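# Set the cart's shelf board on wall brackets, against the wall

## Task

Take the shelf board off the cart and rest it flat across both wall brackets, slid back until it touches the wall; one or both robots may do it. Then open the gripper and move the robots away. The board must stay there without any robot supporting it, and no robot may topple or be left leaning.

## Robot and tools

Robots: r1 and r2 are identical Hello Robot Stretch 3 units. Each has a two-wheeled base (0.33 m long, 0.34 m wide) with a passive rear omni wheel, a mast carrying a lift, and a telescoping arm that reaches out to the robot's right side. The base cannot slide sideways, so to move the gripper forward or back you drive the base. Turning on the spot pivots about the point between the drive wheels, 0.05 m behind the front edge. With the arm retracted and the wrist folded, a turn sweeps a circle of radius 0.28 m; an unfolded level wrist reaches outside that circle.

Frames: the base frame sits on the floor between the drive wheels, x forward, y left, z up. hand_pose is reported in it, located where the closed fingertips meet; with all wrist joints at zero its x points up, y back toward the mast, z toward the rear. Odometry is the base frame at the start. Each robot reports in its own frames, so only images, lidar_m, wrist_depth_mm and head_depth_mm reveal where the robots are relative to one another.

execute_actions(actions, cameras): actions is a list holding zero or one action. An empty list only returns state and pictures. The action is an object keyed "r1" and/or "r2"; each may hold "base", "joints" and "contact_limits". All motions in it start together. base takes exactly one key: translate_m, a relative drive from where the base last reported itself, in metres, -1 to 1, positive forward; or rotate_rad, a relative turn in radians, -3.2 to 3.2, positive counter-clockwise (left). joints are absolute targets by name: lift_m 0 to 1.1 (arm height); arm_m 0 to 0.52 (extension); wrist_yaw_rad -1.345 to 4.42 (0 along the arm, positive toward the front, 3.0 folded over the base); wrist_pitch_rad -1.57 to 0.451 (0 level, negative tips fingers down); wrist_roll_rad -2.911 to 2.911; gripper_m -0.089 to 0.179 (larger is wider; the actual fingertip gap is somewhat smaller); head_pan_rad -3.953 to 1.73 (0 forward, positive left, -1.57 looks along the arm); head_tilt_rad -1.53 to 0.419 (negative down). contact_limits takes only arm_m: a motor_effort percentage from 1 to 100 at which the arm halts with contact_stop; smaller is gentler, too small stops immediately, and values above the maximum are cut. cameras lists names among r1_head_camera, r1_nav_camera, r1_wrist_camera, r2_head_camera, r2_nav_camera, r2_wrist_camera, or "all"; omitted or null means all, [] means none. Any unknown key or out-of-range value rejects the whole call. An action runs at most 15 s. Joints, bases or robots left out of an action may keep pushing toward older targets without the status showing it.

wait(seconds): 0 to 10 s with no new command; returns the same output as an empty action. zoom_image(camera, region): enlarges part of that camera's latest full image; region is [x0, y0, x1, y1] in pixels from the top-left, at most 504 by 504. finished_scene(scene): integer number of the current scene; ends it irreversibly once the last command has been held, and reports success. After a result reports a stop, later action, wait and finished_scene calls in the same reply are skipped.

Result lines: base_status and joint_status tell how each motion of the last accepted action ended: done, off_target (resting short and possibly still pushing), contact_stop, time_out, torque_fault. After the last three the target is dropped. on_its_own covers things not commanded in this call; "held at" is the held target, not the position. joint_positions, hand_pose, base_odometry (wheel-count only, slip counts as travel; heading -3.142 to 3.142, left positive), turned_by_wheels and turned_by_imu (turn since the previous result), base_tilt in degrees (forward/right positive, with a fixed bias up to about 4). motor_effort is percent of maximum, positive toward higher joint values, bracket = peak during the last action; readings carry bias and noise. Positive wheel effort drives forward. lidar_m: 12 distances in metres from the base origin, 30-degree sectors starting straight ahead and going counter-clockwise (4th left, 7th rear, 10th right), at 0.17 m height, range 0.15 to 12, "-" for nothing; it sees other robots but not glass or itself, and its own mast and low lift block some sectors. wrist_depth_mm (45 to 1000) and head_depth_mm (280 to 4000, image sideways) are 7 by 7 grids of median depths read from the top left. The "pictures" line gives image order.

Speed: with lift_m under 0.30, arm_m under 0.03 and wrist_yaw_rad over 2.54 the base moves up to 0.30 m/s and 1.9 rad/s; otherwise 0.10 m/s and 0.63 rad/s.

Gripper: close to a value below the object's width to hold; open at least 0.02 beyond where the fingers met it to release. Neither reading nor status confirms a grasp; the stall guard can weaken an overly hard squeeze, so resend a different value to squeeze again.

Hazards: do not let the robots press into each other; once bases touch, even millimetres more is hard. Robots move independently and travel can differ by up to 2.5 cm per metre, which strains a shared load and can tip a robot. The arm and lift stop on firm contact and then go slack (a loaded slack lift can sink). Base, wrist and head have no contact stop. Prolonged strain switches a wrist servo off for 10 s. Pushing with the gripper above about 0.45 m, pushing again after a contact_stop, driving while holding something fixed, or snagging furniture (worst when reversing) can tip a robot; back out in small steps, free the gripper, and lower lift_m to about 0.2 if it stays leaning. Fold or unfold the wrist only with lift_m 0.32 to 0.95, wrist_pitch_rad -0.4 and roll near 0; folded, the lift may go down to 0.25. With wrist_yaw_rad under -0.4 keep pitch at -0.5 or lower. Avoid drops, slams and hard shoves; loose objects may occasionally get nudged. The scene keeps running while you compose replies, with the robots holding their last commands.

Each tool is called after "Request:" as a command line: name --argument value for each argument, lists and objects as JSON in quotes; but a table of rows of numbers goes row by row, as --pt "numbers of a row", without its own name.

## Session

Request:
execute_actions --actions '[]'

Scene clock: 0.00 s.
r1.base_odometry: x=+0.000 y=+0.000 heading=+0.000 (m, m, rad; r1's odometry frame)
r1.turned_by_wheels: +0.000 (rad since the last result)
r1.turned_by_imu: +0.000 (rad since the last result)
r1.base_tilt: forward=-0.2 right=-1.7 (deg)
r1.lidar_m: 1.16 1.16 1.35 2.37 7.00 4.12 3.62 1.62 0.95 0.83 0.83 0.97
r1.head_depth_mm: 1289 1285 1280 1270 1262 1249 1245 / 1252 1240 1235 1229 1215 1208 1202 / 1203 1206 1194 1190 1184 1170 1168 / 1181 1166 1163 1150 1151 1141 1137 / 1136 1138 1118 1118 1124 1096 1101 / 1107 1099 1093 1088 1081 1072 1067 / 1081 1073 1064 1059 1048 1048 1039
r1.base_status: not commanded
r1.joint_positions: lift_m=+0.346 arm_m=-0.002 wrist_yaw_rad=+2.880 wrist_pitch_rad=-0.515 wrist_roll_rad=-0.001 gripper_m=+0.037 head_pan_rad=+0.016 head_tilt_rad=-0.011
r1.joint_status: not commanded
r1.motor_effort: left_wheel=+0 right_wheel=-1 lift_m=+29 arm_m=-1 wrist_yaw_rad=+0 wrist_pitch_rad=+5 wrist_roll_rad=-1 gripper_m=+0 head_pan_rad=+1 head_tilt_rad=+3 (%)
r1.hand_pose: x=+0.0334 y=+0.0614 z=+0.3380 quat_wxyz=(+0.268, +0.701, +0.090, +0.655) (m; r1's base frame)
r1.wrist_depth_mm: - - - - - - 928 / - - - - - - 954 / - 933 935 897 922 897 846 / 760 - 752 723 740 722 720 / 629 - 635 624 618 619 598 / 544 543 - 535 539 523 522 / 478 489 - 465 452 462 455
r2.base_odometry: x=+0.000 y=+0.000 heading=+0.000 (m, m, rad; r2's odometry frame)
r2.turned_by_wheels: +0.000 (rad since the last result)
r2.turned_by_imu: +0.000 (rad since the last result)
r2.base_tilt: forward=-0.5 right=-1.1 (deg)
r2.lidar_m: 1.36 2.35 6.97 4.21 3.61 2.54 1.46 1.25 1.26 1.36 1.17 1.17
r2.head_depth_mm: 1186 1182 1182 1187 1178 1180 1187 / 1295 1284 1278 1292 1272 1283 1276 / 1407 1405 1399 1389 1399 1379 1403 / 1534 1521 1529 1531 1533 1521 1539 / 1683 1695 1697 1694 1705 1702 1697 / 1779 1936 1931 1909 1898 1910 1904 / 1745 2186 2172 2178 2191 2187 2165
r2.base_status: not commanded
r2.joint_positions: lift_m=+0.521 arm_m=+0.001 wrist_yaw_rad=+2.843 wrist_pitch_rad=-0.549 wrist_roll_rad=-0.014 gripper_m=+0.037 head_pan_rad=-0.015 head_tilt_rad=-0.013
r2.joint_status: not commanded
r2.motor_effort: left_wheel=+0 right_wheel=+0 lift_m=+27 arm_m=+0 wrist_yaw_rad=+0 wrist_pitch_rad=+6 wrist_roll_rad=+0 gripper_m=+1 head_pan_rad=+0 head_tilt_rad=+1 (%)
r2.hand_pose: x=+0.0393 y=+0.0511 z=+0.5054 quat_wxyz=(+0.291, +0.697, +0.091, +0.650) (m; r2's base frame)
r2.wrist_depth_mm: - - - - - - - / - - - - - - - / - - - - - - - / 912 948 944 975 - - - / 783 - 830 823 843 881 884 / 681 - - 725 731 739 757 / 609 610 622 634 625 657 658
pictures: r1_head_camera (sideways: a quarter turn clockwise sets it upright), r1_nav_camera (sideways: a quarter turn counterclockwise sets it upright), r1_wrist_camera, r2_head_camera (sideways: a quarter turn clockwise sets it upright), r2_nav_camera (sideways: a quarter turn counterclockwise sets it upright), r2_wrist_camera
Images, in order (width x height): r1_head_camera 896x504, r1_nav_camera 672x504, r1_wrist_camera 644x364, r2_head_camera 896x504, r2_nav_camera 672x504, r2_wrist_camera 644x364.

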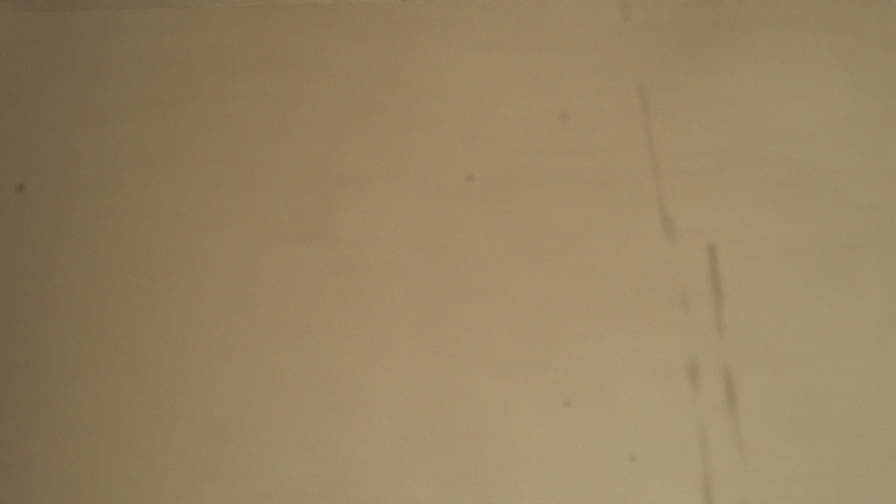

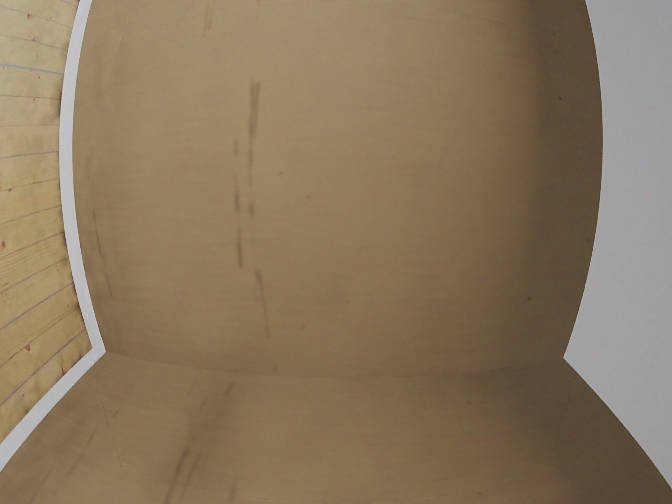

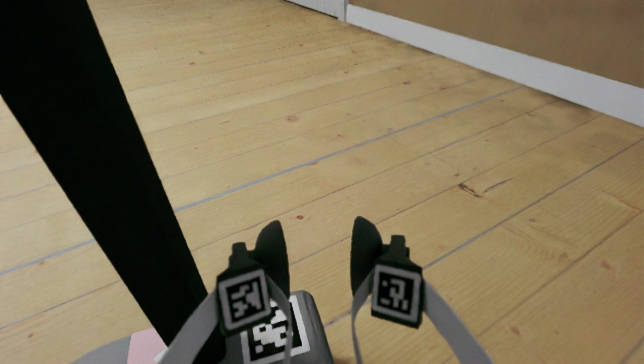

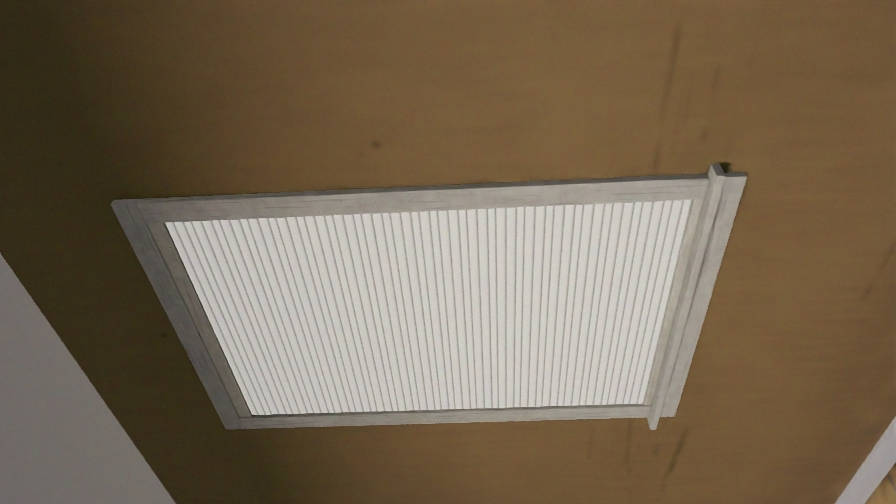

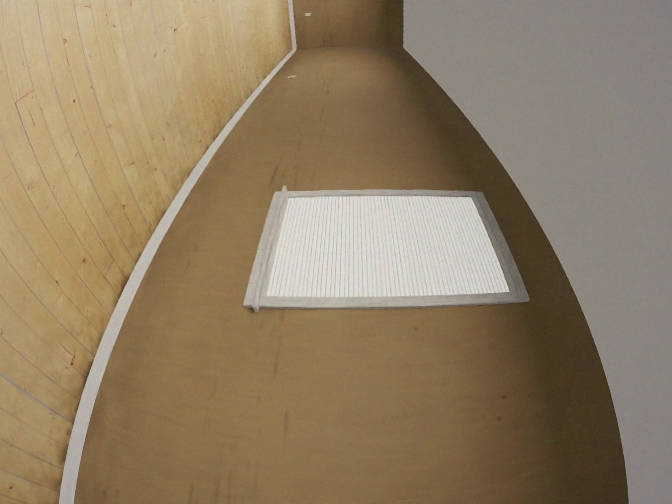

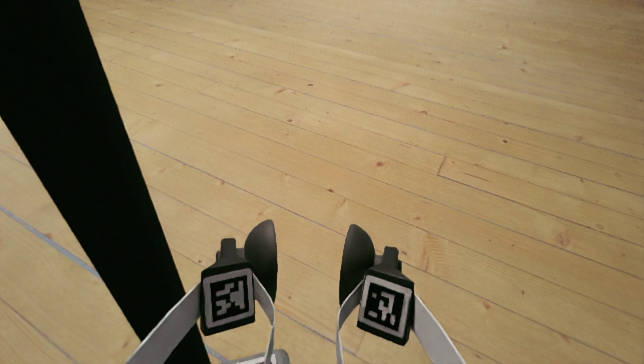

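Request:
execute_actions --actions '[{"r1":{"joints":{"head_pan_rad":1.6,"head_tilt_rad":-0.3}},"r2":{"joints":{"head_pan_rad":0.9,"head_tilt_rad":-0.3}}}]' --cameras '["r1_head_camera","r1_nav_camera","r2_head_camera","r2_nav_camera"]'

Scene clock: 1.50 s.
r1.base_odometry: x=+0.000 y=+0.000 heading=+0.000 (m, m, rad; r1's odometry frame)
r1.turned_by_wheels: +0.000 (rad since the last result)
r1.turned_by_imu: +0.000 (rad since the last result)
r1.base_tilt: forward=-0.2 right=-1.7 (deg)
r1.lidar_m: 1.16 1.16 1.36 2.37 6.98 4.13 3.61 1.62 0.95 0.83 0.83 0.97
r1.head_depth_mm: 1823 1862 1893 1954 2001 2002 1637 / 2193 2202 2293 2369 2480 2102 1637 / 2721 2852 2918 3044 2826 2099 1646 / 3407 3740 3933 3619 2947 2100 1656 / - - - - 2913 2090 1650 / - - - - 2949 2117 1652 / - - - - 2978 2119 1656
r1.base_status: not commanded
r1.joint_positions: lift_m=+0.346 arm_m=-0.002 wrist_yaw_rad=+2.880 wrist_pitch_rad=-0.515 wrist_roll_rad=-0.001 gripper_m=+0.037 head_pan_rad=+1.593 head_tilt_rad=-0.296
r1.joint_status: all done
r1.motor_effort: left_wheel=+1(0) right_wheel=+0(1) lift_m=+29(29) arm_m=+0(0) wrist_yaw_rad=+0(0) wrist_pitch_rad=+5(5) wrist_roll_rad=+0(0) gripper_m=+0(0) head_pan_rad=+5(53) head_tilt_rad=-2(29) (%)
r1.hand_pose: x=+0.0334 y=+0.0614 z=+0.3380 quat_wxyz=(+0.268, +0.701, +0.090, +0.655) (m; r1's base frame)
r1.wrist_depth_mm: - - - - - - 892 / - - - - - - 930 / - 960 911 921 868 877 858 / 762 - 741 736 737 718 706 / 646 - 634 616 615 603 592 / 554 544 - 529 540 521 516 / 478 497 - 470 457 459 458
r2.base_odometry: x=+0.000 y=+0.000 heading=+0.000 (m, m, rad; r2's odometry frame)
r2.turned_by_wheels: +0.000 (rad since the last result)
r2.turned_by_imu: +0.000 (rad since the last result)
r2.base_tilt: forward=-0.4 right=-1.1 (deg)
r2.lidar_m: 1.36 2.35 6.98 4.20 3.62 2.53 1.46 1.26 1.25 1.36 1.18 1.17
r2.head_depth_mm: 3507 - - - 2955 2108 1618 / 3499 - - - 2992 2112 1617 / 3450 - - - 3002 2127 1636 / 3461 - - - 3066 2116 1631 / 3418 - - - 3048 2139 1629 / 3321 - - - 3089 2150 1641 / 3311 - - - 3134 2143 1651
r2.base_status: not commanded
r2.joint_positions: lift_m=+0.521 arm_m=+0.001 wrist_yaw_rad=+2.843 wrist_pitch_rad=-0.549 wrist_roll_rad=-0.014 gripper_m=+0.037 head_pan_rad=+0.893 head_tilt_rad=-0.296
r2.joint_status: all done
r2.motor_effort: left_wheel=+0(0) right_wheel=+0(0) lift_m=+27(28) arm_m=+0(0) wrist_yaw_rad=+1(0) wrist_pitch_rad=+6(6) wrist_roll_rad=+0(0) gripper_m=+1(0) head_pan_rad=+4(35) head_tilt_rad=-1(16) (%)
r2.hand_pose: x=+0.0393 y=+0.0511 z=+0.5054 quat_wxyz=(+0.291, +0.697, +0.091, +0.650) (m; r2's base frame)
r2.wrist_depth_mm: - - - - - - - / - - - - - - - / - - - - - - - / 885 926 961 977 - - - / 769 - 843 820 847 874 897 / 681 - - 717 745 751 767 / 604 612 623 626 626 658 667
pictures: r1_head_camera (sideways: a quarter turn clockwise sets it upright), r1_nav_camera (sideways: a quarter turn counterclockwise sets it upright), r2_head_camera (sideways: a quarter turn clockwise sets it upright), r2_nav_camera (sideways: a quarter turn counterclockwise sets it upright)
Images, in order (width x height): r1_head_camera 896x504, r1_nav_camera 672x504, r2_head_camera 896x504, r2_nav_camera 672x504.

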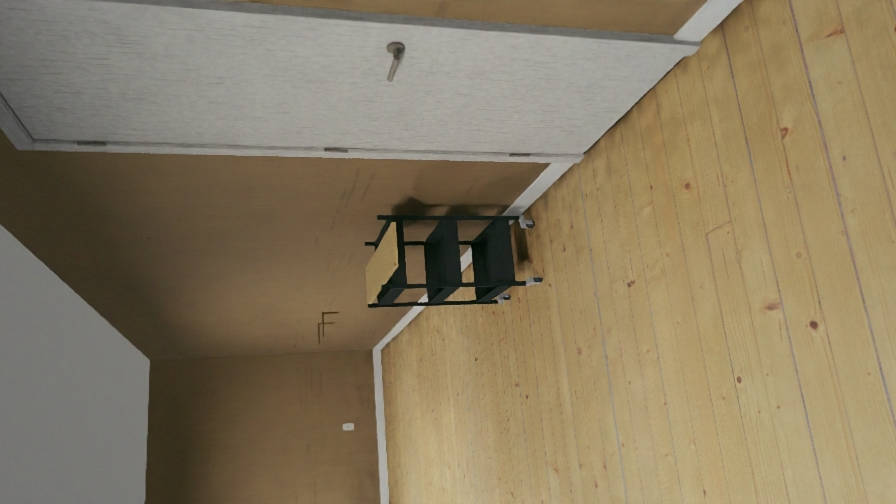

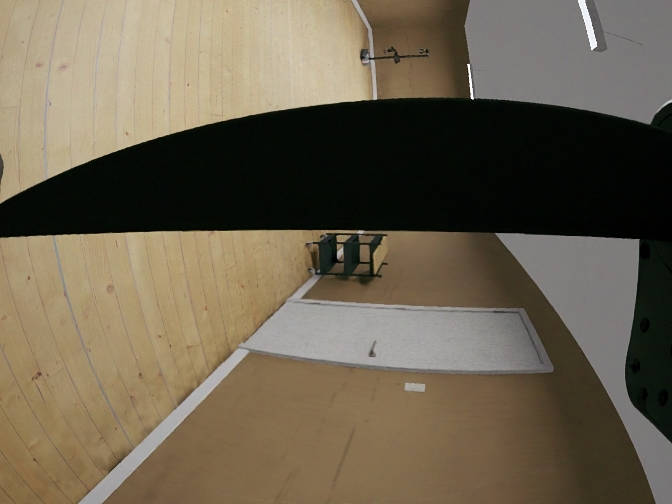

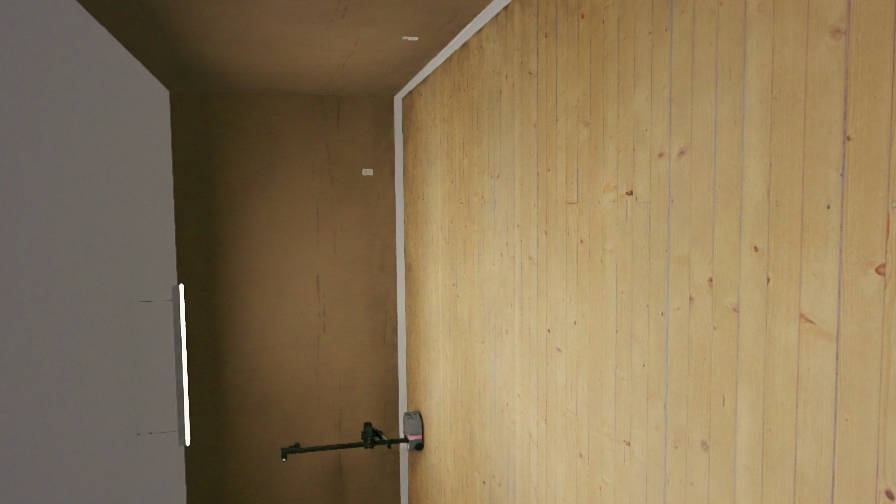

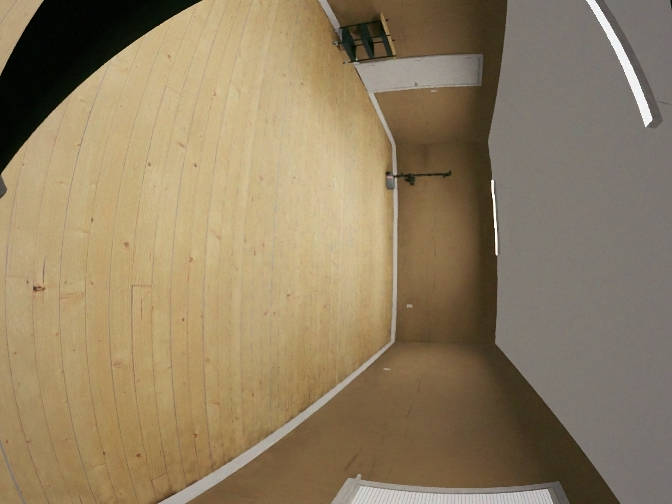

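Request:
execute_actions --actions '[{"r1":{"base":{"rotate_rad":1.83},"joints":{"head_pan_rad":-0.5,"head_tilt_rad":-0.2,"lift_m":0.27}}}]' --cameras '[]'

Request:
execute_actions --actions '[{"r1":{"base":{"translate_m":1.0}}}]' --cameras '[]'

Request:
execute_actions --actions '[{"r1":{"base":{"translate_m":1.0}}}]' --cameras '["r1_head_camera","r1_nav_camera"]'

Scene clock: 5.30 s.
r1.base_odometry: x=+0.000 y=+0.000 heading=+1.830 (m, m, rad; r1's odometry frame)
r1.turned_by_wheels: +1.830 (rad since the last result)
r1.turned_by_imu: +1.821 (rad since the last result)
r1.base_tilt: forward=-0.1 right=-1.7 (deg)
r1.lidar_m: 3.19 5.09 3.74 3.16 1.17 0.86 0.83 0.86 1.18 1.16 1.21 1.65
r1.head_depth_mm: 1362 1392 1412 1460 1505 1529 1572 / 1525 1557 1601 1642 1673 1712 1721 / 1716 1774 1795 1875 1938 1988 1803 / 1950 2014 2078 2128 2224 2248 1806 / 2321 2377 2463 2585 2709 2417 1802 / 2736 3001 3161 3229 3181 2419 1808 / 3013 3953 - 3860 3188 2471 1816
r1.base_status: done
r1.joint_positions: lift_m=+0.270 arm_m=-0.002 wrist_yaw_rad=+2.880 wrist_pitch_rad=-0.516 wrist_roll_rad=-0.001 gripper_m=+0.037 head_pan_rad=-0.493 head_tilt_rad=-0.211
r1.joint_status: all done
r1.motor_effort: left_wheel=-2(12) right_wheel=+1(9) lift_m=+22(23) arm_m=+0(0) wrist_yaw_rad=+0(0) wrist_pitch_rad=+5(5) wrist_roll_rad=+0(0) gripper_m=+0(0) head_pan_rad=-4(51) head_tilt_rad=+7(22) (%)
r1.hand_pose: x=+0.0333 y=+0.0612 z=+0.2617 quat_wxyz=(+0.268, +0.701, +0.090, +0.655) (m; r1's base frame)
r1.wrist_depth_mm: - - - - - - - / - - - - - 973 935 / - 789 778 759 775 744 725 / 625 - 629 618 599 608 586 / 530 - 534 545 519 517 502 / 466 - - 459 451 436 433 / - - - 395 385 388 387
r2.base_odometry: x=+0.000 y=+0.000 heading=+0.000 (m, m, rad; r2's odometry frame)
r2.turned_by_wheels: +0.000 (rad since the last result)
r2.turned_by_imu: +0.001 (rad since the last result)
r2.base_tilt: forward=-0.4 right=-1.1 (deg)
r2.lidar_m: 1.36 2.35 7.12 4.20 3.61 2.53 1.46 1.26 1.25 1.36 1.17 1.17
r2.head_depth_mm: 3515 - - - 2991 2079 1619 / 3447 - - - 3004 2085 1623 / 3447 - - - 3070 2109 1628 / 3381 - - - 3018 2136 1623 / 3409 - - - 3059 2121 1636 / 3322 - - - 3125 2129 1639 / 3353 - - - 3105 2162 1651
r2.base_status: not commanded
r2.joint_positions: lift_m=+0.521 arm_m=+0.001 wrist_yaw_rad=+2.843 wrist_pitch_rad=-0.549 wrist_roll_rad=-0.014 gripper_m=+0.037 head_pan_rad=+0.893 head_tilt_rad=-0.296
r2.joint_status: not commanded
r2.motor_effort: left_wheel=+0(0) right_wheel=+0(0) lift_m=+28(28) arm_m=+0(0) wrist_yaw_rad=+0(0) wrist_pitch_rad=+6(6) wrist_roll_rad=+0(0) gripper_m=+0(0) head_pan_rad=+3(3) head_tilt_rad=-1(2) (%)
r2.hand_pose: x=+0.0393 y=+0.0511 z=+0.5054 quat_wxyz=(+0.291, +0.697, +0.091, +0.650) (m; r2's base frame)
r2.wrist_depth_mm: - - - - - - - / - - - - - - - / - - - - - - - / 896 947 939 987 - - - / 787 - 843 850 856 848 879 / 682 - - 706 751 746 764 / 615 608 626 628 627 648 675
pictures: none
No camera images: the call's "cameras" was empty. Leave "cameras" out to get every camera's image.

Scene clock: 10.33 s.
r1.base_odometry: x=-0.256 y=+0.967 heading=+1.830 (m, m, rad; r1's odometry frame)
r1.turned_by_wheels: +0.000 (rad since the last result)
r1.turned_by_imu: +0.004 (rad since the last result)
r1.base_tilt: forward=-0.2 right=-1.7 (deg)
r1.lidar_m: 4.68 5.08 3.74 3.60 2.57 1.89 1.83 1.64 1.21 1.17 1.21 1.64
r1.head_depth_mm: 1344 1383 1407 1441 1490 1523 1560 / 1503 1538 1587 1625 1669 1739 1714 / 1670 1722 1789 1843 1885 1961 1806 / 1987 2086 2140 2217 2305 2313 1806 / 2356 2462 2565 2626 2530 2388 1809 / 2771 3009 3212 3242 2659 2313 1830 / 3032 - - - 3663 2434 1836
r1.base_status: done
r1.joint_positions: lift_m=+0.270 arm_m=-0.002 wrist_yaw_rad=+2.880 wrist_pitch_rad=-0.516 wrist_roll_rad=-0.001 gripper_m=+0.037 head_pan_rad=-0.493 head_tilt_rad=-0.210
r1.joint_status: not commanded
r1.motor_effort: left_wheel=-2(9) right_wheel=+1(8) lift_m=+23(22) arm_m=+1(0) wrist_yaw_rad=+0(0) wrist_pitch_rad=+6(5) wrist_roll_rad=+0(0) gripper_m=+0(0) head_pan_rad=-3(4) head_tilt_rad=+7(7) (%)
r1.hand_pose: x=+0.0333 y=+0.0612 z=+0.2616 quat_wxyz=(+0.268, +0.701, +0.090, +0.655) (m; r1's base frame)
r1.wrist_depth_mm: - - - - - - - / - - - - - 943 963 / - 795 784 755 743 751 717 / 649 - 624 632 610 606 586 / 535 - 530 532 520 502 509 / 463 - - 456 456 441 438 / - - - 396 381 394 384
r2.base_odometry: x=+0.000 y=+0.000 heading=+0.000 (m, m, rad; r2's odometry frame)
r2.turned_by_wheels: +0.000 (rad since the last result)
r2.turned_by_imu: +0.001 (rad since the last result)
r2.base_tilt: forward=-0.4 right=-1.1 (deg)
r2.lidar_m: 1.36 2.35 7.33 4.17 3.61 2.53 1.45 1.25 1.26 1.36 1.17 1.17
r2.head_depth_mm: 3524 - - - 2999 2076 1614 / 3513 - - - 3036 2108 1606 / 3412 - - - 3048 2141 1630 / 3441 - - - 3021 2103 1625 / 3343 - - - 3076 2126 1641 / 3377 - - - 3087 2145 1628 / 3324 - - - 3040 2146 1650
r2.base_status: not commanded
r2.joint_positions: lift_m=+0.521 arm_m=+0.001 wrist_yaw_rad=+2.843 wrist_pitch_rad=-0.549 wrist_roll_rad=-0.014 gripper_m=+0.037 head_pan_rad=+0.893 head_tilt_rad=-0.296
r2.joint_status: not commanded
r2.motor_effort: left_wheel=+0(0) right_wheel=+0(0) lift_m=+27(27) arm_m=+0(0) wrist_yaw_rad=+0(0) wrist_pitch_rad=+6(6) wrist_roll_rad=+0(0) gripper_m=+0(0) head_pan_rad=+3(3) head_tilt_rad=-2(1) (%)
r2.hand_pose: x=+0.0393 y=+0.0511 z=+0.5054 quat_wxyz=(+0.291, +0.697, +0.091, +0.650) (m; r2's base frame)
r2.wrist_depth_mm: - - - - - - - / - - - - - - - / - - - - - - - / 909 947 956 983 - - - / 779 - 820 824 854 872 881 / 688 - - 710 746 742 758 / 607 610 624 632 628 654 665
pictures: none
No camera images: the call's "cameras" was empty. Leave "cameras" out to get every camera's image.

Scene clock: 15.37 s.
r1.base_odometry: x=-0.512 y=+1.933 heading=+1.830 (m, m, rad; r1's odometry frame)
r1.turned_by_wheels: +0.000 (rad since the last result)
r1.turned_by_imu: +0.004 (rad since the last result)
r1.base_tilt: forward=-0.1 right=-1.7 (deg)
r1.lidar_m: 4.77 5.04 3.70 3.57 3.77 2.93 2.83 1.65 1.18 1.16 1.20 1.33
r1.head_depth_mm: 1382 1420 1439 1480 1503 1552 1589 / 1560 1585 1620 1681 1634 1691 1691 / 1756 1802 1857 1909 1559 1596 1667 / 2035 2098 2172 2252 1695 1825 1693 / 2381 2484 2579 2725 2846 2416 1811 / 2815 3100 3272 3367 3400 2413 1823 / 2983 - - - 3644 2441 1832
r1.base_status: done
r1.joint_positions: lift_m=+0.270 arm_m=-0.002 wrist_yaw_rad=+2.880 wrist_pitch_rad=-0.516 wrist_roll_rad=-0.001 gripper_m=+0.037 head_pan_rad=-0.493 head_tilt_rad=-0.210
r1.joint_status: not commanded
r1.motor_effort: left_wheel=-2(9) right_wheel=+1(8) lift_m=+23(23) arm_m=-1(0) wrist_yaw_rad=+0(0) wrist_pitch_rad=+5(5) wrist_roll_rad=+0(0) gripper_m=-1(0) head_pan_rad=-3(5) head_tilt_rad=+7(7) (%)
r1.hand_pose: x=+0.0333 y=+0.0612 z=+0.2616 quat_wxyz=(+0.268, +0.701, +0.090, +0.655) (m; r1's base frame)
r1.wrist_depth_mm: - - - - - - - / - - - - - 957 953 / - 800 755 754 747 744 732 / 629 - 632 615 615 604 595 / 542 - 537 534 525 510 500 / 460 - - 452 456 436 425 / - - - 399 382 391 381
r2.base_odometry: x=+0.000 y=+0.000 heading=+0.000 (m, m, rad; r2's odometry frame)
r2.turned_by_wheels: +0.000 (rad since the last result)
r2.turned_by_imu: +0.001 (rad since the last result)
r2.base_tilt: forward=-0.4 right=-1.1 (deg)
r2.lidar_m: 1.36 2.36 7.30 4.19 3.59 2.52 1.46 1.25 1.26 1.36 1.18 1.17
r2.head_depth_mm: 3459 - - - 2979 2113 1595 / 3457 - - - 3022 2097 1616 / 3414 - - - 3056 2099 1625 / 3404 - - - 3051 2139 1621 / 3329 - - - 3051 2144 1630 / 3349 - - - 3146 2142 1643 / 3348 - - - 3100 2154 1652
r2.base_status: not commanded
r2.joint_positions: lift_m=+0.521 arm_m=+0.001 wrist_yaw_rad=+2.843 wrist_pitch_rad=-0.549 wrist_roll_rad=-0.014 gripper_m=+0.037 head_pan_rad=+0.893 head_tilt_rad=-0.296
r2.joint_status: not commanded
r2.motor_effort: left_wheel=+0(1) right_wheel=+0(0) lift_m=+27(27) arm_m=+0(0) wrist_yaw_rad=-1(0) wrist_pitch_rad=+6(6) wrist_roll_rad=+0(0) gripper_m=+0(0) head_pan_rad=+3(3) head_tilt_rad=-1(1) (%)
r2.hand_pose: x=+0.0393 y=+0.0511 z=+0.5054 quat_wxyz=(+0.291, +0.697, +0.091, +0.650) (m; r2's base frame)
r2.wrist_depth_mm: - - - - - - - / - - - - - - - / - - - - - - - / 899 935 951 982 - - - / 777 - 837 837 848 864 874 / 689 - - 715 742 754 762 / 607 618 622 639 628 660 663
pictures: r1_head_camera (sideways: a quarter turn clockwise sets it upright), r1_nav_camera (sideways: a quarter turn counterclockwise sets it upright)
Images, in order (width x height): r1_head_camera 896x504, r1_nav_camera 672x504.

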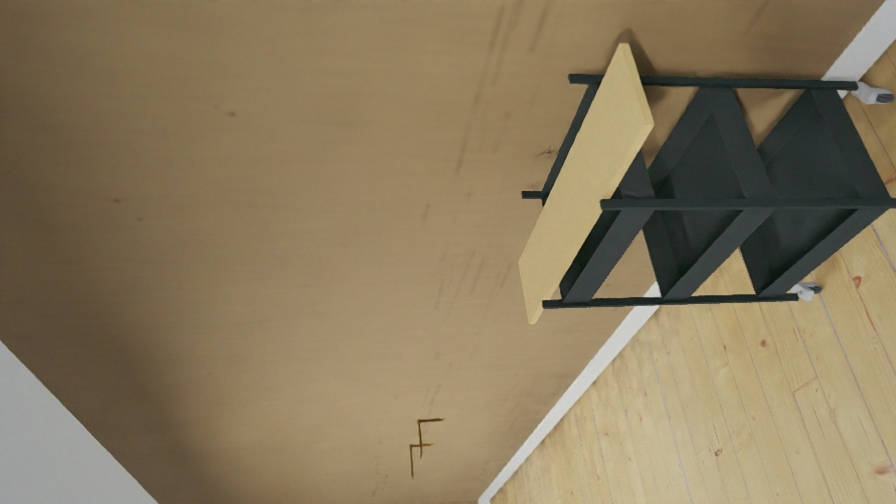

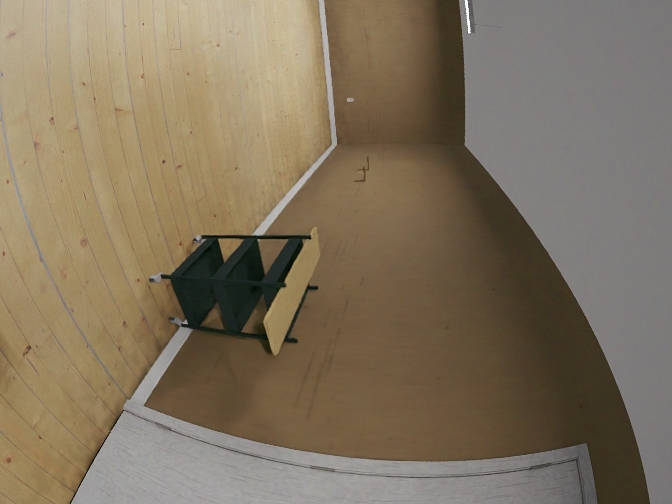

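Request:
execute_actions --actions '[{"r1":{"base":{"rotate_rad":-0.3}},"r2":{"base":{"rotate_rad":1.66},"joints":{"lift_m":0.27,"head_pan_rad":0,"head_tilt_rad":-0.3}}}]' --cameras '[]'

Request:
execute_actions --actions '[{"r1":{"base":{"translate_m":1.0}},"r2":{"base":{"translate_m":1.0}}}]' --cameras '[]'

Request:
execute_actions --actions '[{"r1":{"base":{"rotate_rad":0.3},"joints":{"lift_m":0.6,"head_pan_rad":-1.2,"head_tilt_rad":-0.4}},"r2":{"base":{"translate_m":1.0}}}]' --cameras '[]'

Request:
execute_actions --actions '[{"r1":{"joints":{"wrist_yaw_rad":0,"wrist_pitch_rad":-0.4}},"r2":{"base":{"translate_m":1.0}}}]' --cameras '["r1_head_camera","r1_nav_camera","r2_head_camera","r2_nav_camera"]'

Scene clock: 20.47 s.
r1.base_odometry: x=-0.512 y=+1.933 heading=+1.530 (m, m, rad; r1's odometry frame)
r1.turned_by_wheels: -0.300 (rad since the last result)
r1.turned_by_imu: -0.298 (rad since the last result)
r1.base_tilt: forward=-0.1 right=-1.7 (deg)
r1.lidar_m: 1.46 5.25 4.20 3.60 3.59 3.33 2.84 2.49 1.38 1.16 1.16 1.33
r1.head_depth_mm: 1120 1145 1149 1180 1208 1245 1284 / 1199 1229 1273 1299 1350 1384 1425 / 1296 1335 1371 1400 1454 1508 1563 / 1398 1448 1495 1540 1577 1630 1679 / 1522 1562 1646 1705 1680 1701 1711 / 1687 1746 1803 1890 1596 1556 1585 / 1878 1964 2049 2134 1673 1730 1705
r1.base_status: done
r1.joint_positions: lift_m=+0.270 arm_m=-0.002 wrist_yaw_rad=+2.880 wrist_pitch_rad=-0.516 wrist_roll_rad=-0.001 gripper_m=+0.037 head_pan_rad=-0.493 head_tilt_rad=-0.210
r1.joint_status: not commanded
r1.motor_effort: left_wheel=+3(12) right_wheel=-2(7) lift_m=+23(23) arm_m=+1(1) wrist_yaw_rad=+0(0) wrist_pitch_rad=+5(6) wrist_roll_rad=+0(0) gripper_m=+0(0) head_pan_rad=-4(4) head_tilt_rad=+7(7) (%)
r1.hand_pose: x=+0.0333 y=+0.0612 z=+0.2616 quat_wxyz=(+0.268, +0.701, +0.090, +0.655) (m; r1's base frame)
r1.wrist_depth_mm: - - - - - - - / - - - - - 983 929 / - 782 778 763 768 753 735 / 644 - 640 616 616 598 605 / 538 - 539 529 517 503 505 / 462 - - 454 454 440 433 / - - - 392 385 388 382
r2.base_odometry: x=+0.000 y=+0.000 heading=+1.660 (m, m, rad; r2's odometry frame)
r2.turned_by_wheels: +1.660 (rad since the last result)
r2.turned_by_imu: +1.642 (rad since the last result)
r2.base_tilt: forward=-0.4 right=-1.1 (deg)
r2.lidar_m: 4.03 3.61 2.22 1.40 1.26 1.26 1.31 1.17 1.18 1.43 2.75 5.24
r2.head_depth_mm: 3500 - - - 2951 2090 1606 / 3525 - - - 2990 2099 1612 / 3426 - - - 3046 2104 1616 / 3419 - - - 3042 2116 1619 / 3351 - - - 3066 2139 1635 / 3368 3684 3801 - 3076 2131 1636 / 3294 3471 3561 3701 3112 2170 1649
r2.base_status: done
r2.joint_positions: lift_m=+0.270 arm_m=+0.001 wrist_yaw_rad=+2.843 wrist_pitch_rad=-0.550 wrist_roll_rad=-0.014 gripper_m=+0.037 head_pan_rad=+0.007 head_tilt_rad=-0.297
r2.joint_status: all done
r2.motor_effort: left_wheel=-2(12) right_wheel=+2(6) lift_m=+25(28) arm_m=+0(0) wrist_yaw_rad=+0(0) wrist_pitch_rad=+7(6) wrist_roll_rad=+0(0) gripper_m=+1(0) head_pan_rad=-3(34) head_tilt_rad=-1(2) (%)
r2.hand_pose: x=+0.0393 y=+0.0510 z=+0.2544 quat_wxyz=(+0.291, +0.697, +0.091, +0.650) (m; r2's base frame)
r2.wrist_depth_mm: - - - - - - - / - 873 888 938 977 - - / - 704 705 728 766 776 803 / 537 572 573 587 613 617 652 / 473 - 515 515 512 530 541 / - - - 437 449 456 467 / - - - 384 381 399 405
pictures: none
No camera images: the call's "cameras" was empty. Leave "cameras" out to get every camera's image.

Scene clock: 25.50 s.
r1.base_odometry: x=-0.471 y=+2.932 heading=+1.530 (m, m, rad; r1's odometry frame)
r1.turned_by_wheels: +0.000 (rad since the last result)
r1.turned_by_imu: +0.004 (rad since the last result)
r1.base_tilt: forward=-0.1 right=-1.6 (deg)
r1.lidar_m: 1.73 4.98 3.61 3.87 3.87 4.44 3.79 1.88 1.02 0.89 0.49 0.55
r1.head_depth_mm: 844 867 886 915 938 967 779 / 909 930 958 982 1017 1033 786 / 975 1006 1041 1064 1103 1113 783 / 1056 1091 1126 1168 1204 1196 817 / 1157 1193 1241 1279 1334 1050 847 / 1273 1327 1375 1449 1488 1532 1658 / 1415 1474 1542 1607 1712 1790 1758
r1.base_status: done
r1.joint_positions: lift_m=+0.270 arm_m=-0.002 wrist_yaw_rad=+2.880 wrist_pitch_rad=-0.516 wrist_roll_rad=-0.001 gripper_m=+0.037 head_pan_rad=-0.493 head_tilt_rad=-0.210
r1.joint_status: not commanded
r1.motor_effort: left_wheel=+2(16) right_wheel=-2(6) lift_m=+23(22) arm_m=+0(0) wrist_yaw_rad=+0(0) wrist_pitch_rad=+5(5) wrist_roll_rad=+0(0) gripper_m=+0(0) head_pan_rad=-4(3) head_tilt_rad=+6(6) (%)
r1.hand_pose: x=+0.0333 y=+0.0612 z=+0.2616 quat_wxyz=(+0.268, +0.701, +0.090, +0.655) (m; r1's base frame)
r1.wrist_depth_mm: - - - - - - - / - - - - - 986 938 / - 799 762 762 756 766 740 / 630 - 632 622 622 604 597 / 539 - 529 542 522 512 504 / 464 - - 460 459 442 433 / - - - 395 381 385 385
r2.base_odometry: x=-0.089 y=+0.996 heading=+1.660 (m, m, rad; r2's odometry frame)
r2.turned_by_wheels: +0.000 (rad since the last result)
r2.turned_by_imu: +0.008 (rad since the last result)
r2.base_tilt: forward=-0.5 right=-1.1 (deg)
r2.lidar_m: 3.16 2.84 2.86 2.10 1.90 1.91 2.14 1.94 1.95 2.36 4.62 3.58
r2.head_depth_mm: 3553 - - - 3016 2085 1607 / 3475 - - - 3076 2110 1618 / 3509 3851 - - 3003 2117 1611 / 3273 3501 3638 3697 3045 2115 1631 / 3068 3183 3308 3395 3019 2138 1631 / 2850 2919 3057 3146 3083 2155 1617 / 2673 2708 2816 2925 2915 2146 1652
r2.base_status: done
r2.joint_positions: lift_m=+0.270 arm_m=+0.001 wrist_yaw_rad=+2.843 wrist_pitch_rad=-0.550 wrist_roll_rad=-0.014 gripper_m=+0.037 head_pan_rad=+0.007 head_tilt_rad=-0.297
r2.joint_status: not commanded
r2.motor_effort: left_wheel=-4(10) right_wheel=+2(7) lift_m=+25(25) arm_m=+0(1) wrist_yaw_rad=-1(0) wrist_pitch_rad=+7(6) wrist_roll_rad=+0(0) gripper_m=+0(0) head_pan_rad=-2(2) head_tilt_rad=-2(1) (%)
r2.hand_pose: x=+0.0393 y=+0.0510 z=+0.2544 quat_wxyz=(+0.291, +0.697, +0.091, +0.650) (m; r2's base frame)
r2.wrist_depth_mm: - - - - - - - / - 863 910 935 990 - - / - 704 706 717 748 774 799 / 534 574 578 594 610 633 644 / 471 - 509 513 514 523 535 / - - - 435 447 454 462 / - - - 387 384 400 405
pictures: none
No camera images: the call's "cameras" was empty. Leave "cameras" out to get every camera's image.

Scene clock: 30.43 s.
r1.base_odometry: x=-0.471 y=+2.932 heading=+1.830 (m, m, rad; r1's odometry frame)
r1.turned_by_wheels: +0.300 (rad since the last result)
r1.turned_by_imu: +0.300 (rad since the last result)
r1.base_tilt: forward=-0.1 right=-1.7 (deg)
r1.lidar_m: 3.67 2.67 4.01 3.88 4.04 3.93 3.33 1.23 0.92 0.49 0.49 0.69
r1.head_depth_mm: 726 765 812 860 915 943 657 / 748 790 838 892 948 792 676 / 774 811 867 921 984 792 695 / 791 842 896 957 1024 795 689 / 820 869 925 987 1058 794 695 / 845 904 960 1035 1086 797 786 / 871 933 1000 1079 1138 824 808
r1.base_status: done
r1.joint_positions: lift_m=+0.600 arm_m=-0.002 wrist_yaw_rad=+2.880 wrist_pitch_rad=-0.516 wrist_roll_rad=-0.001 gripper_m=+0.037 head_pan_rad=-1.193 head_tilt_rad=-0.395
r1.joint_status: all done
r1.motor_effort: left_wheel=-2(11) right_wheel=+2(6) lift_m=+35(38) arm_m=+0(0) wrist_yaw_rad=+0(0) wrist_pitch_rad=+5(6) wrist_roll_rad=+0(0) gripper_m=+0(0) head_pan_rad=-5(47) head_tilt_rad=-3(25) (%)
r1.hand_pose: x=+0.0333 y=+0.0612 z=+0.5911 quat_wxyz=(+0.268, +0.701, +0.090, +0.655) (m; r1's base frame)
r1.wrist_depth_mm: - - - - - - - / - - - - - - - / - - - - - - - / - - - - - - - / - - - 952 939 915 908 / 837 825 - 825 821 812 789 / 750 734 712 740 699 705 693
r2.base_odometry: x=-0.178 y=+1.992 heading=+1.660 (m, m, rad; r2's odometry frame)
r2.turned_by_wheels: +0.000 (rad since the last result)
r2.turned_by_imu: +0.008 (rad since the last result)
r2.base_tilt: forward=-0.4 right=-1.0 (deg)
r2.lidar_m: 2.28 2.07 2.09 2.54 2.54 2.55 2.97 2.71 2.72 3.33 6.25 2.68
r2.head_depth_mm: 3204 3403 3531 3817 2929 2089 1610 / 2873 3063 3201 2934 2809 2106 1619 / 2638 2778 2895 2861 2699 2114 1612 / 2431 2505 2623 2688 2762 2116 1619 / 2242 2301 2387 2454 2581 2120 1627 / 2098 2156 2213 2281 2370 2146 1642 / 1932 2002 2058 2112 2199 2143 1652
r2.base_status: done
r2.joint_positions: lift_m=+0.270 arm_m=+0.001 wrist_yaw_rad=+2.843 wrist_pitch_rad=-0.550 wrist_roll_rad=-0.014 gripper_m=+0.037 head_pan_rad=+0.007 head_tilt_rad=-0.297
r2.joint_status: not commanded
r2.motor_effort: left_wheel=-3(10) right_wheel=+2(6) lift_m=+25(25) arm_m=+0(0) wrist_yaw_rad=+0(0) wrist_pitch_rad=+6(6) wrist_roll_rad=+0(0) gripper_m=+0(1) head_pan_rad=-2(2) head_tilt_rad=-2(1) (%)
r2.hand_pose: x=+0.0393 y=+0.0510 z=+0.2543 quat_wxyz=(+0.291, +0.697, +0.091, +0.650) (m; r2's base frame)
r2.wrist_depth_mm: - - - - - - - / - 872 901 930 957 - - / - 687 702 727 749 771 798 / 537 574 578 596 604 626 642 / 474 - 514 513 518 522 536 / - - - 437 449 452 463 / - - - 385 380 398 405
pictures: none
No camera images: the call's "cameras" was empty. Leave "cameras" out to get every camera's image.

Scene clock: 35.37 s.
r1.base_odometry: x=-0.471 y=+2.932 heading=+1.830 (m, m, rad; r1's odometry frame)
r1.turned_by_wheels: +0.000 (rad since the last result)
r1.turned_by_imu: +0.001 (rad since the last result)
r1.base_tilt: forward=-0.2 right=-1.7 (deg)
r1.lidar_m: 1.82 5.19 4.02 3.86 4.04 3.91 3.35 1.22 0.92 0.49 0.48 0.69
r1.head_depth_mm: 728 770 808 860 921 938 657 / 746 788 839 890 946 788 677 / 770 814 865 923 987 795 694 / 792 838 896 955 1021 794 687 / 819 871 929 994 1054 796 697 / 845 898 965 1034 1090 793 780 / 873 933 1005 1076 1135 822 807
r1.base_status: not commanded
r1.joint_positions: lift_m=+0.600 arm_m=-0.002 wrist_yaw_rad=+0.002 wrist_pitch_rad=-0.420 wrist_roll_rad=-0.001 gripper_m=+0.037 head_pan_rad=-1.193 head_tilt_rad=-0.395
r1.joint_status: all done
r1.motor_effort: left_wheel=-2(2) right_wheel=+1(1) lift_m=+35(35) arm_m=+1(0) wrist_yaw_rad=-2(2) wrist_pitch_rad=+8(8) wrist_roll_rad=+0(0) gripper_m=+0(0) head_pan_rad=-4(4) head_tilt_rad=-3(3) (%)
r1.hand_pose: x=-0.0210 y=-0.3668 z=+0.6120 quat_wxyz=(+0.692, +0.148, -0.691, -0.147) (m; r1's base frame)
r1.wrist_depth_mm: 202 289 572 584 572 589 571 / 215 600 614 608 625 609 606 / 655 655 666 688 686 685 664 / 611 582 608 739 759 741 736 / 511 489 537 841 812 831 818 / 425 346 428 842 855 849 887 / 607 614 639 767 744 756 737
r2.base_odometry: x=-0.266 y=+2.988 heading=+1.660 (m, m, rad; r2's odometry frame)
r2.turned_by_wheels: +0.000 (rad since the last result)
r2.turned_by_imu: +0.008 (rad since the last result)
r2.base_tilt: forward=-0.4 right=-1.1 (deg)
r2.lidar_m: 1.43 1.30 1.31 1.61 3.18 3.20 3.84 3.49 3.51 4.28 5.61 1.51
r2.head_depth_mm: 2010 2125 2240 2261 1890 1926 1598 / 1819 1879 1991 2041 1641 1854 1623 / 1646 1703 1778 1856 1812 1942 1626 / 1514 1559 1625 1685 1758 1844 1625 / 1382 1424 1492 1543 1611 1670 1629 / 1291 1332 1375 1420 1474 1525 1535 / 1190 1233 1284 1312 1371 1413 1459
r2.base_status: done
r2.joint_positions: lift_m=+0.270 arm_m=+0.001 wrist_yaw_rad=+2.843 wrist_pitch_rad=-0.550 wrist_roll_rad=-0.014 gripper_m=+0.037 head_pan_rad=+0.007 head_tilt_rad=-0.298
r2.joint_status: not commanded
r2.motor_effort: left_wheel=-3(11) right_wheel=+2(8) lift_m=+25(24) arm_m=-1(0) wrist_yaw_rad=+0(0) wrist_pitch_rad=+7(6) wrist_roll_rad=+0(0) gripper_m=+0(0) head_pan_rad=-2(2) head_tilt_rad=-1(1) (%)
r2.hand_pose: x=+0.0393 y=+0.0510 z=+0.2543 quat_wxyz=(+0.291, +0.697, +0.091, +0.650) (m; r2's base frame)
r2.wrist_depth_mm: - - - - - - 968 / - 886 906 946 975 - 981 / - 691 713 733 759 787 795 / 526 569 580 596 613 617 643 / 476 - 511 515 518 523 540 / - - - 440 449 455 461 / - - - 388 380 398 406
pictures: r1_head_camera (sideways: a quarter turn clockwise sets it upright), r1_nav_camera (sideways: a quarter turn counterclockwise sets it upright), r2_head_camera (sideways: a quarter turn clockwise sets it upright), r2_nav_camera (sideways: a quarter turn counterclockwise sets it upright)
Images, in order (width x height): r1_head_camera 896x504, r1_nav_camera 672x504, r2_head_camera 896x504, r2_nav_camera 672x504.

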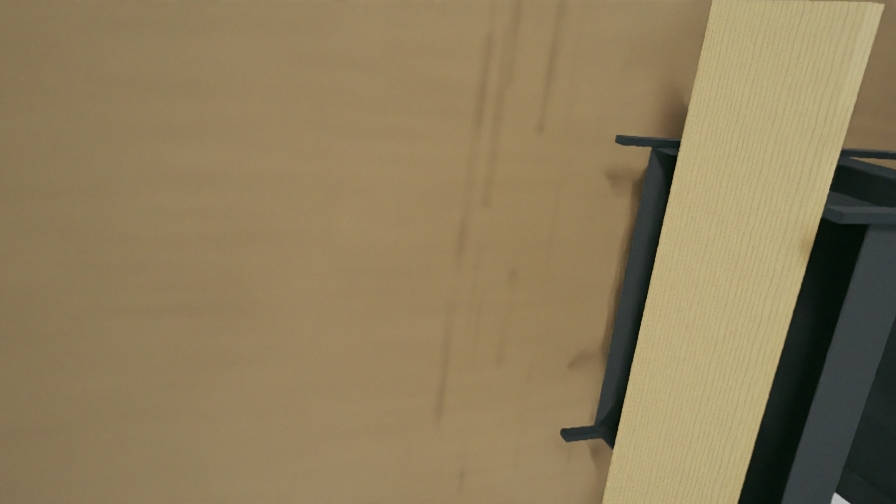

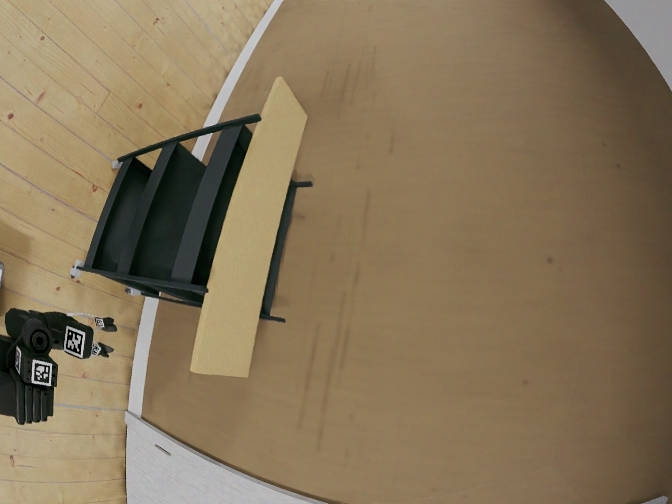

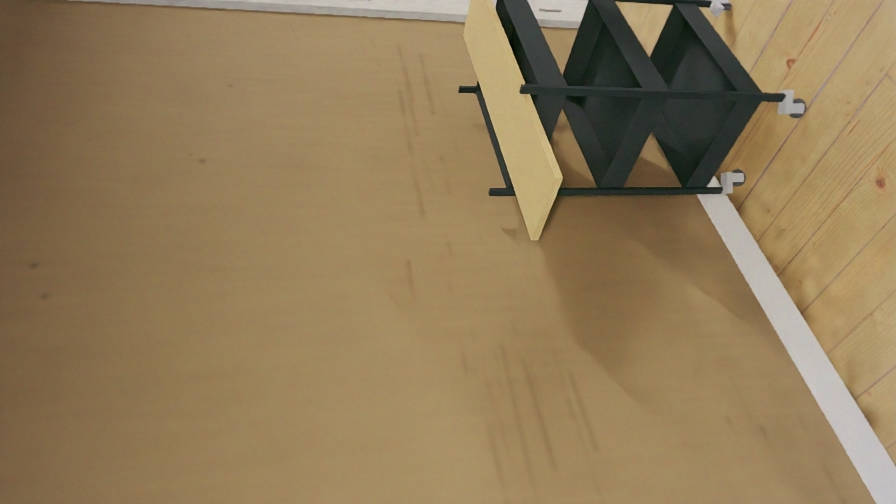

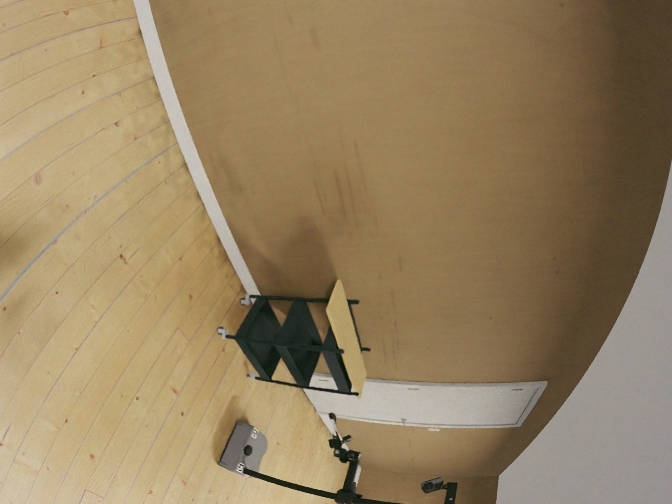

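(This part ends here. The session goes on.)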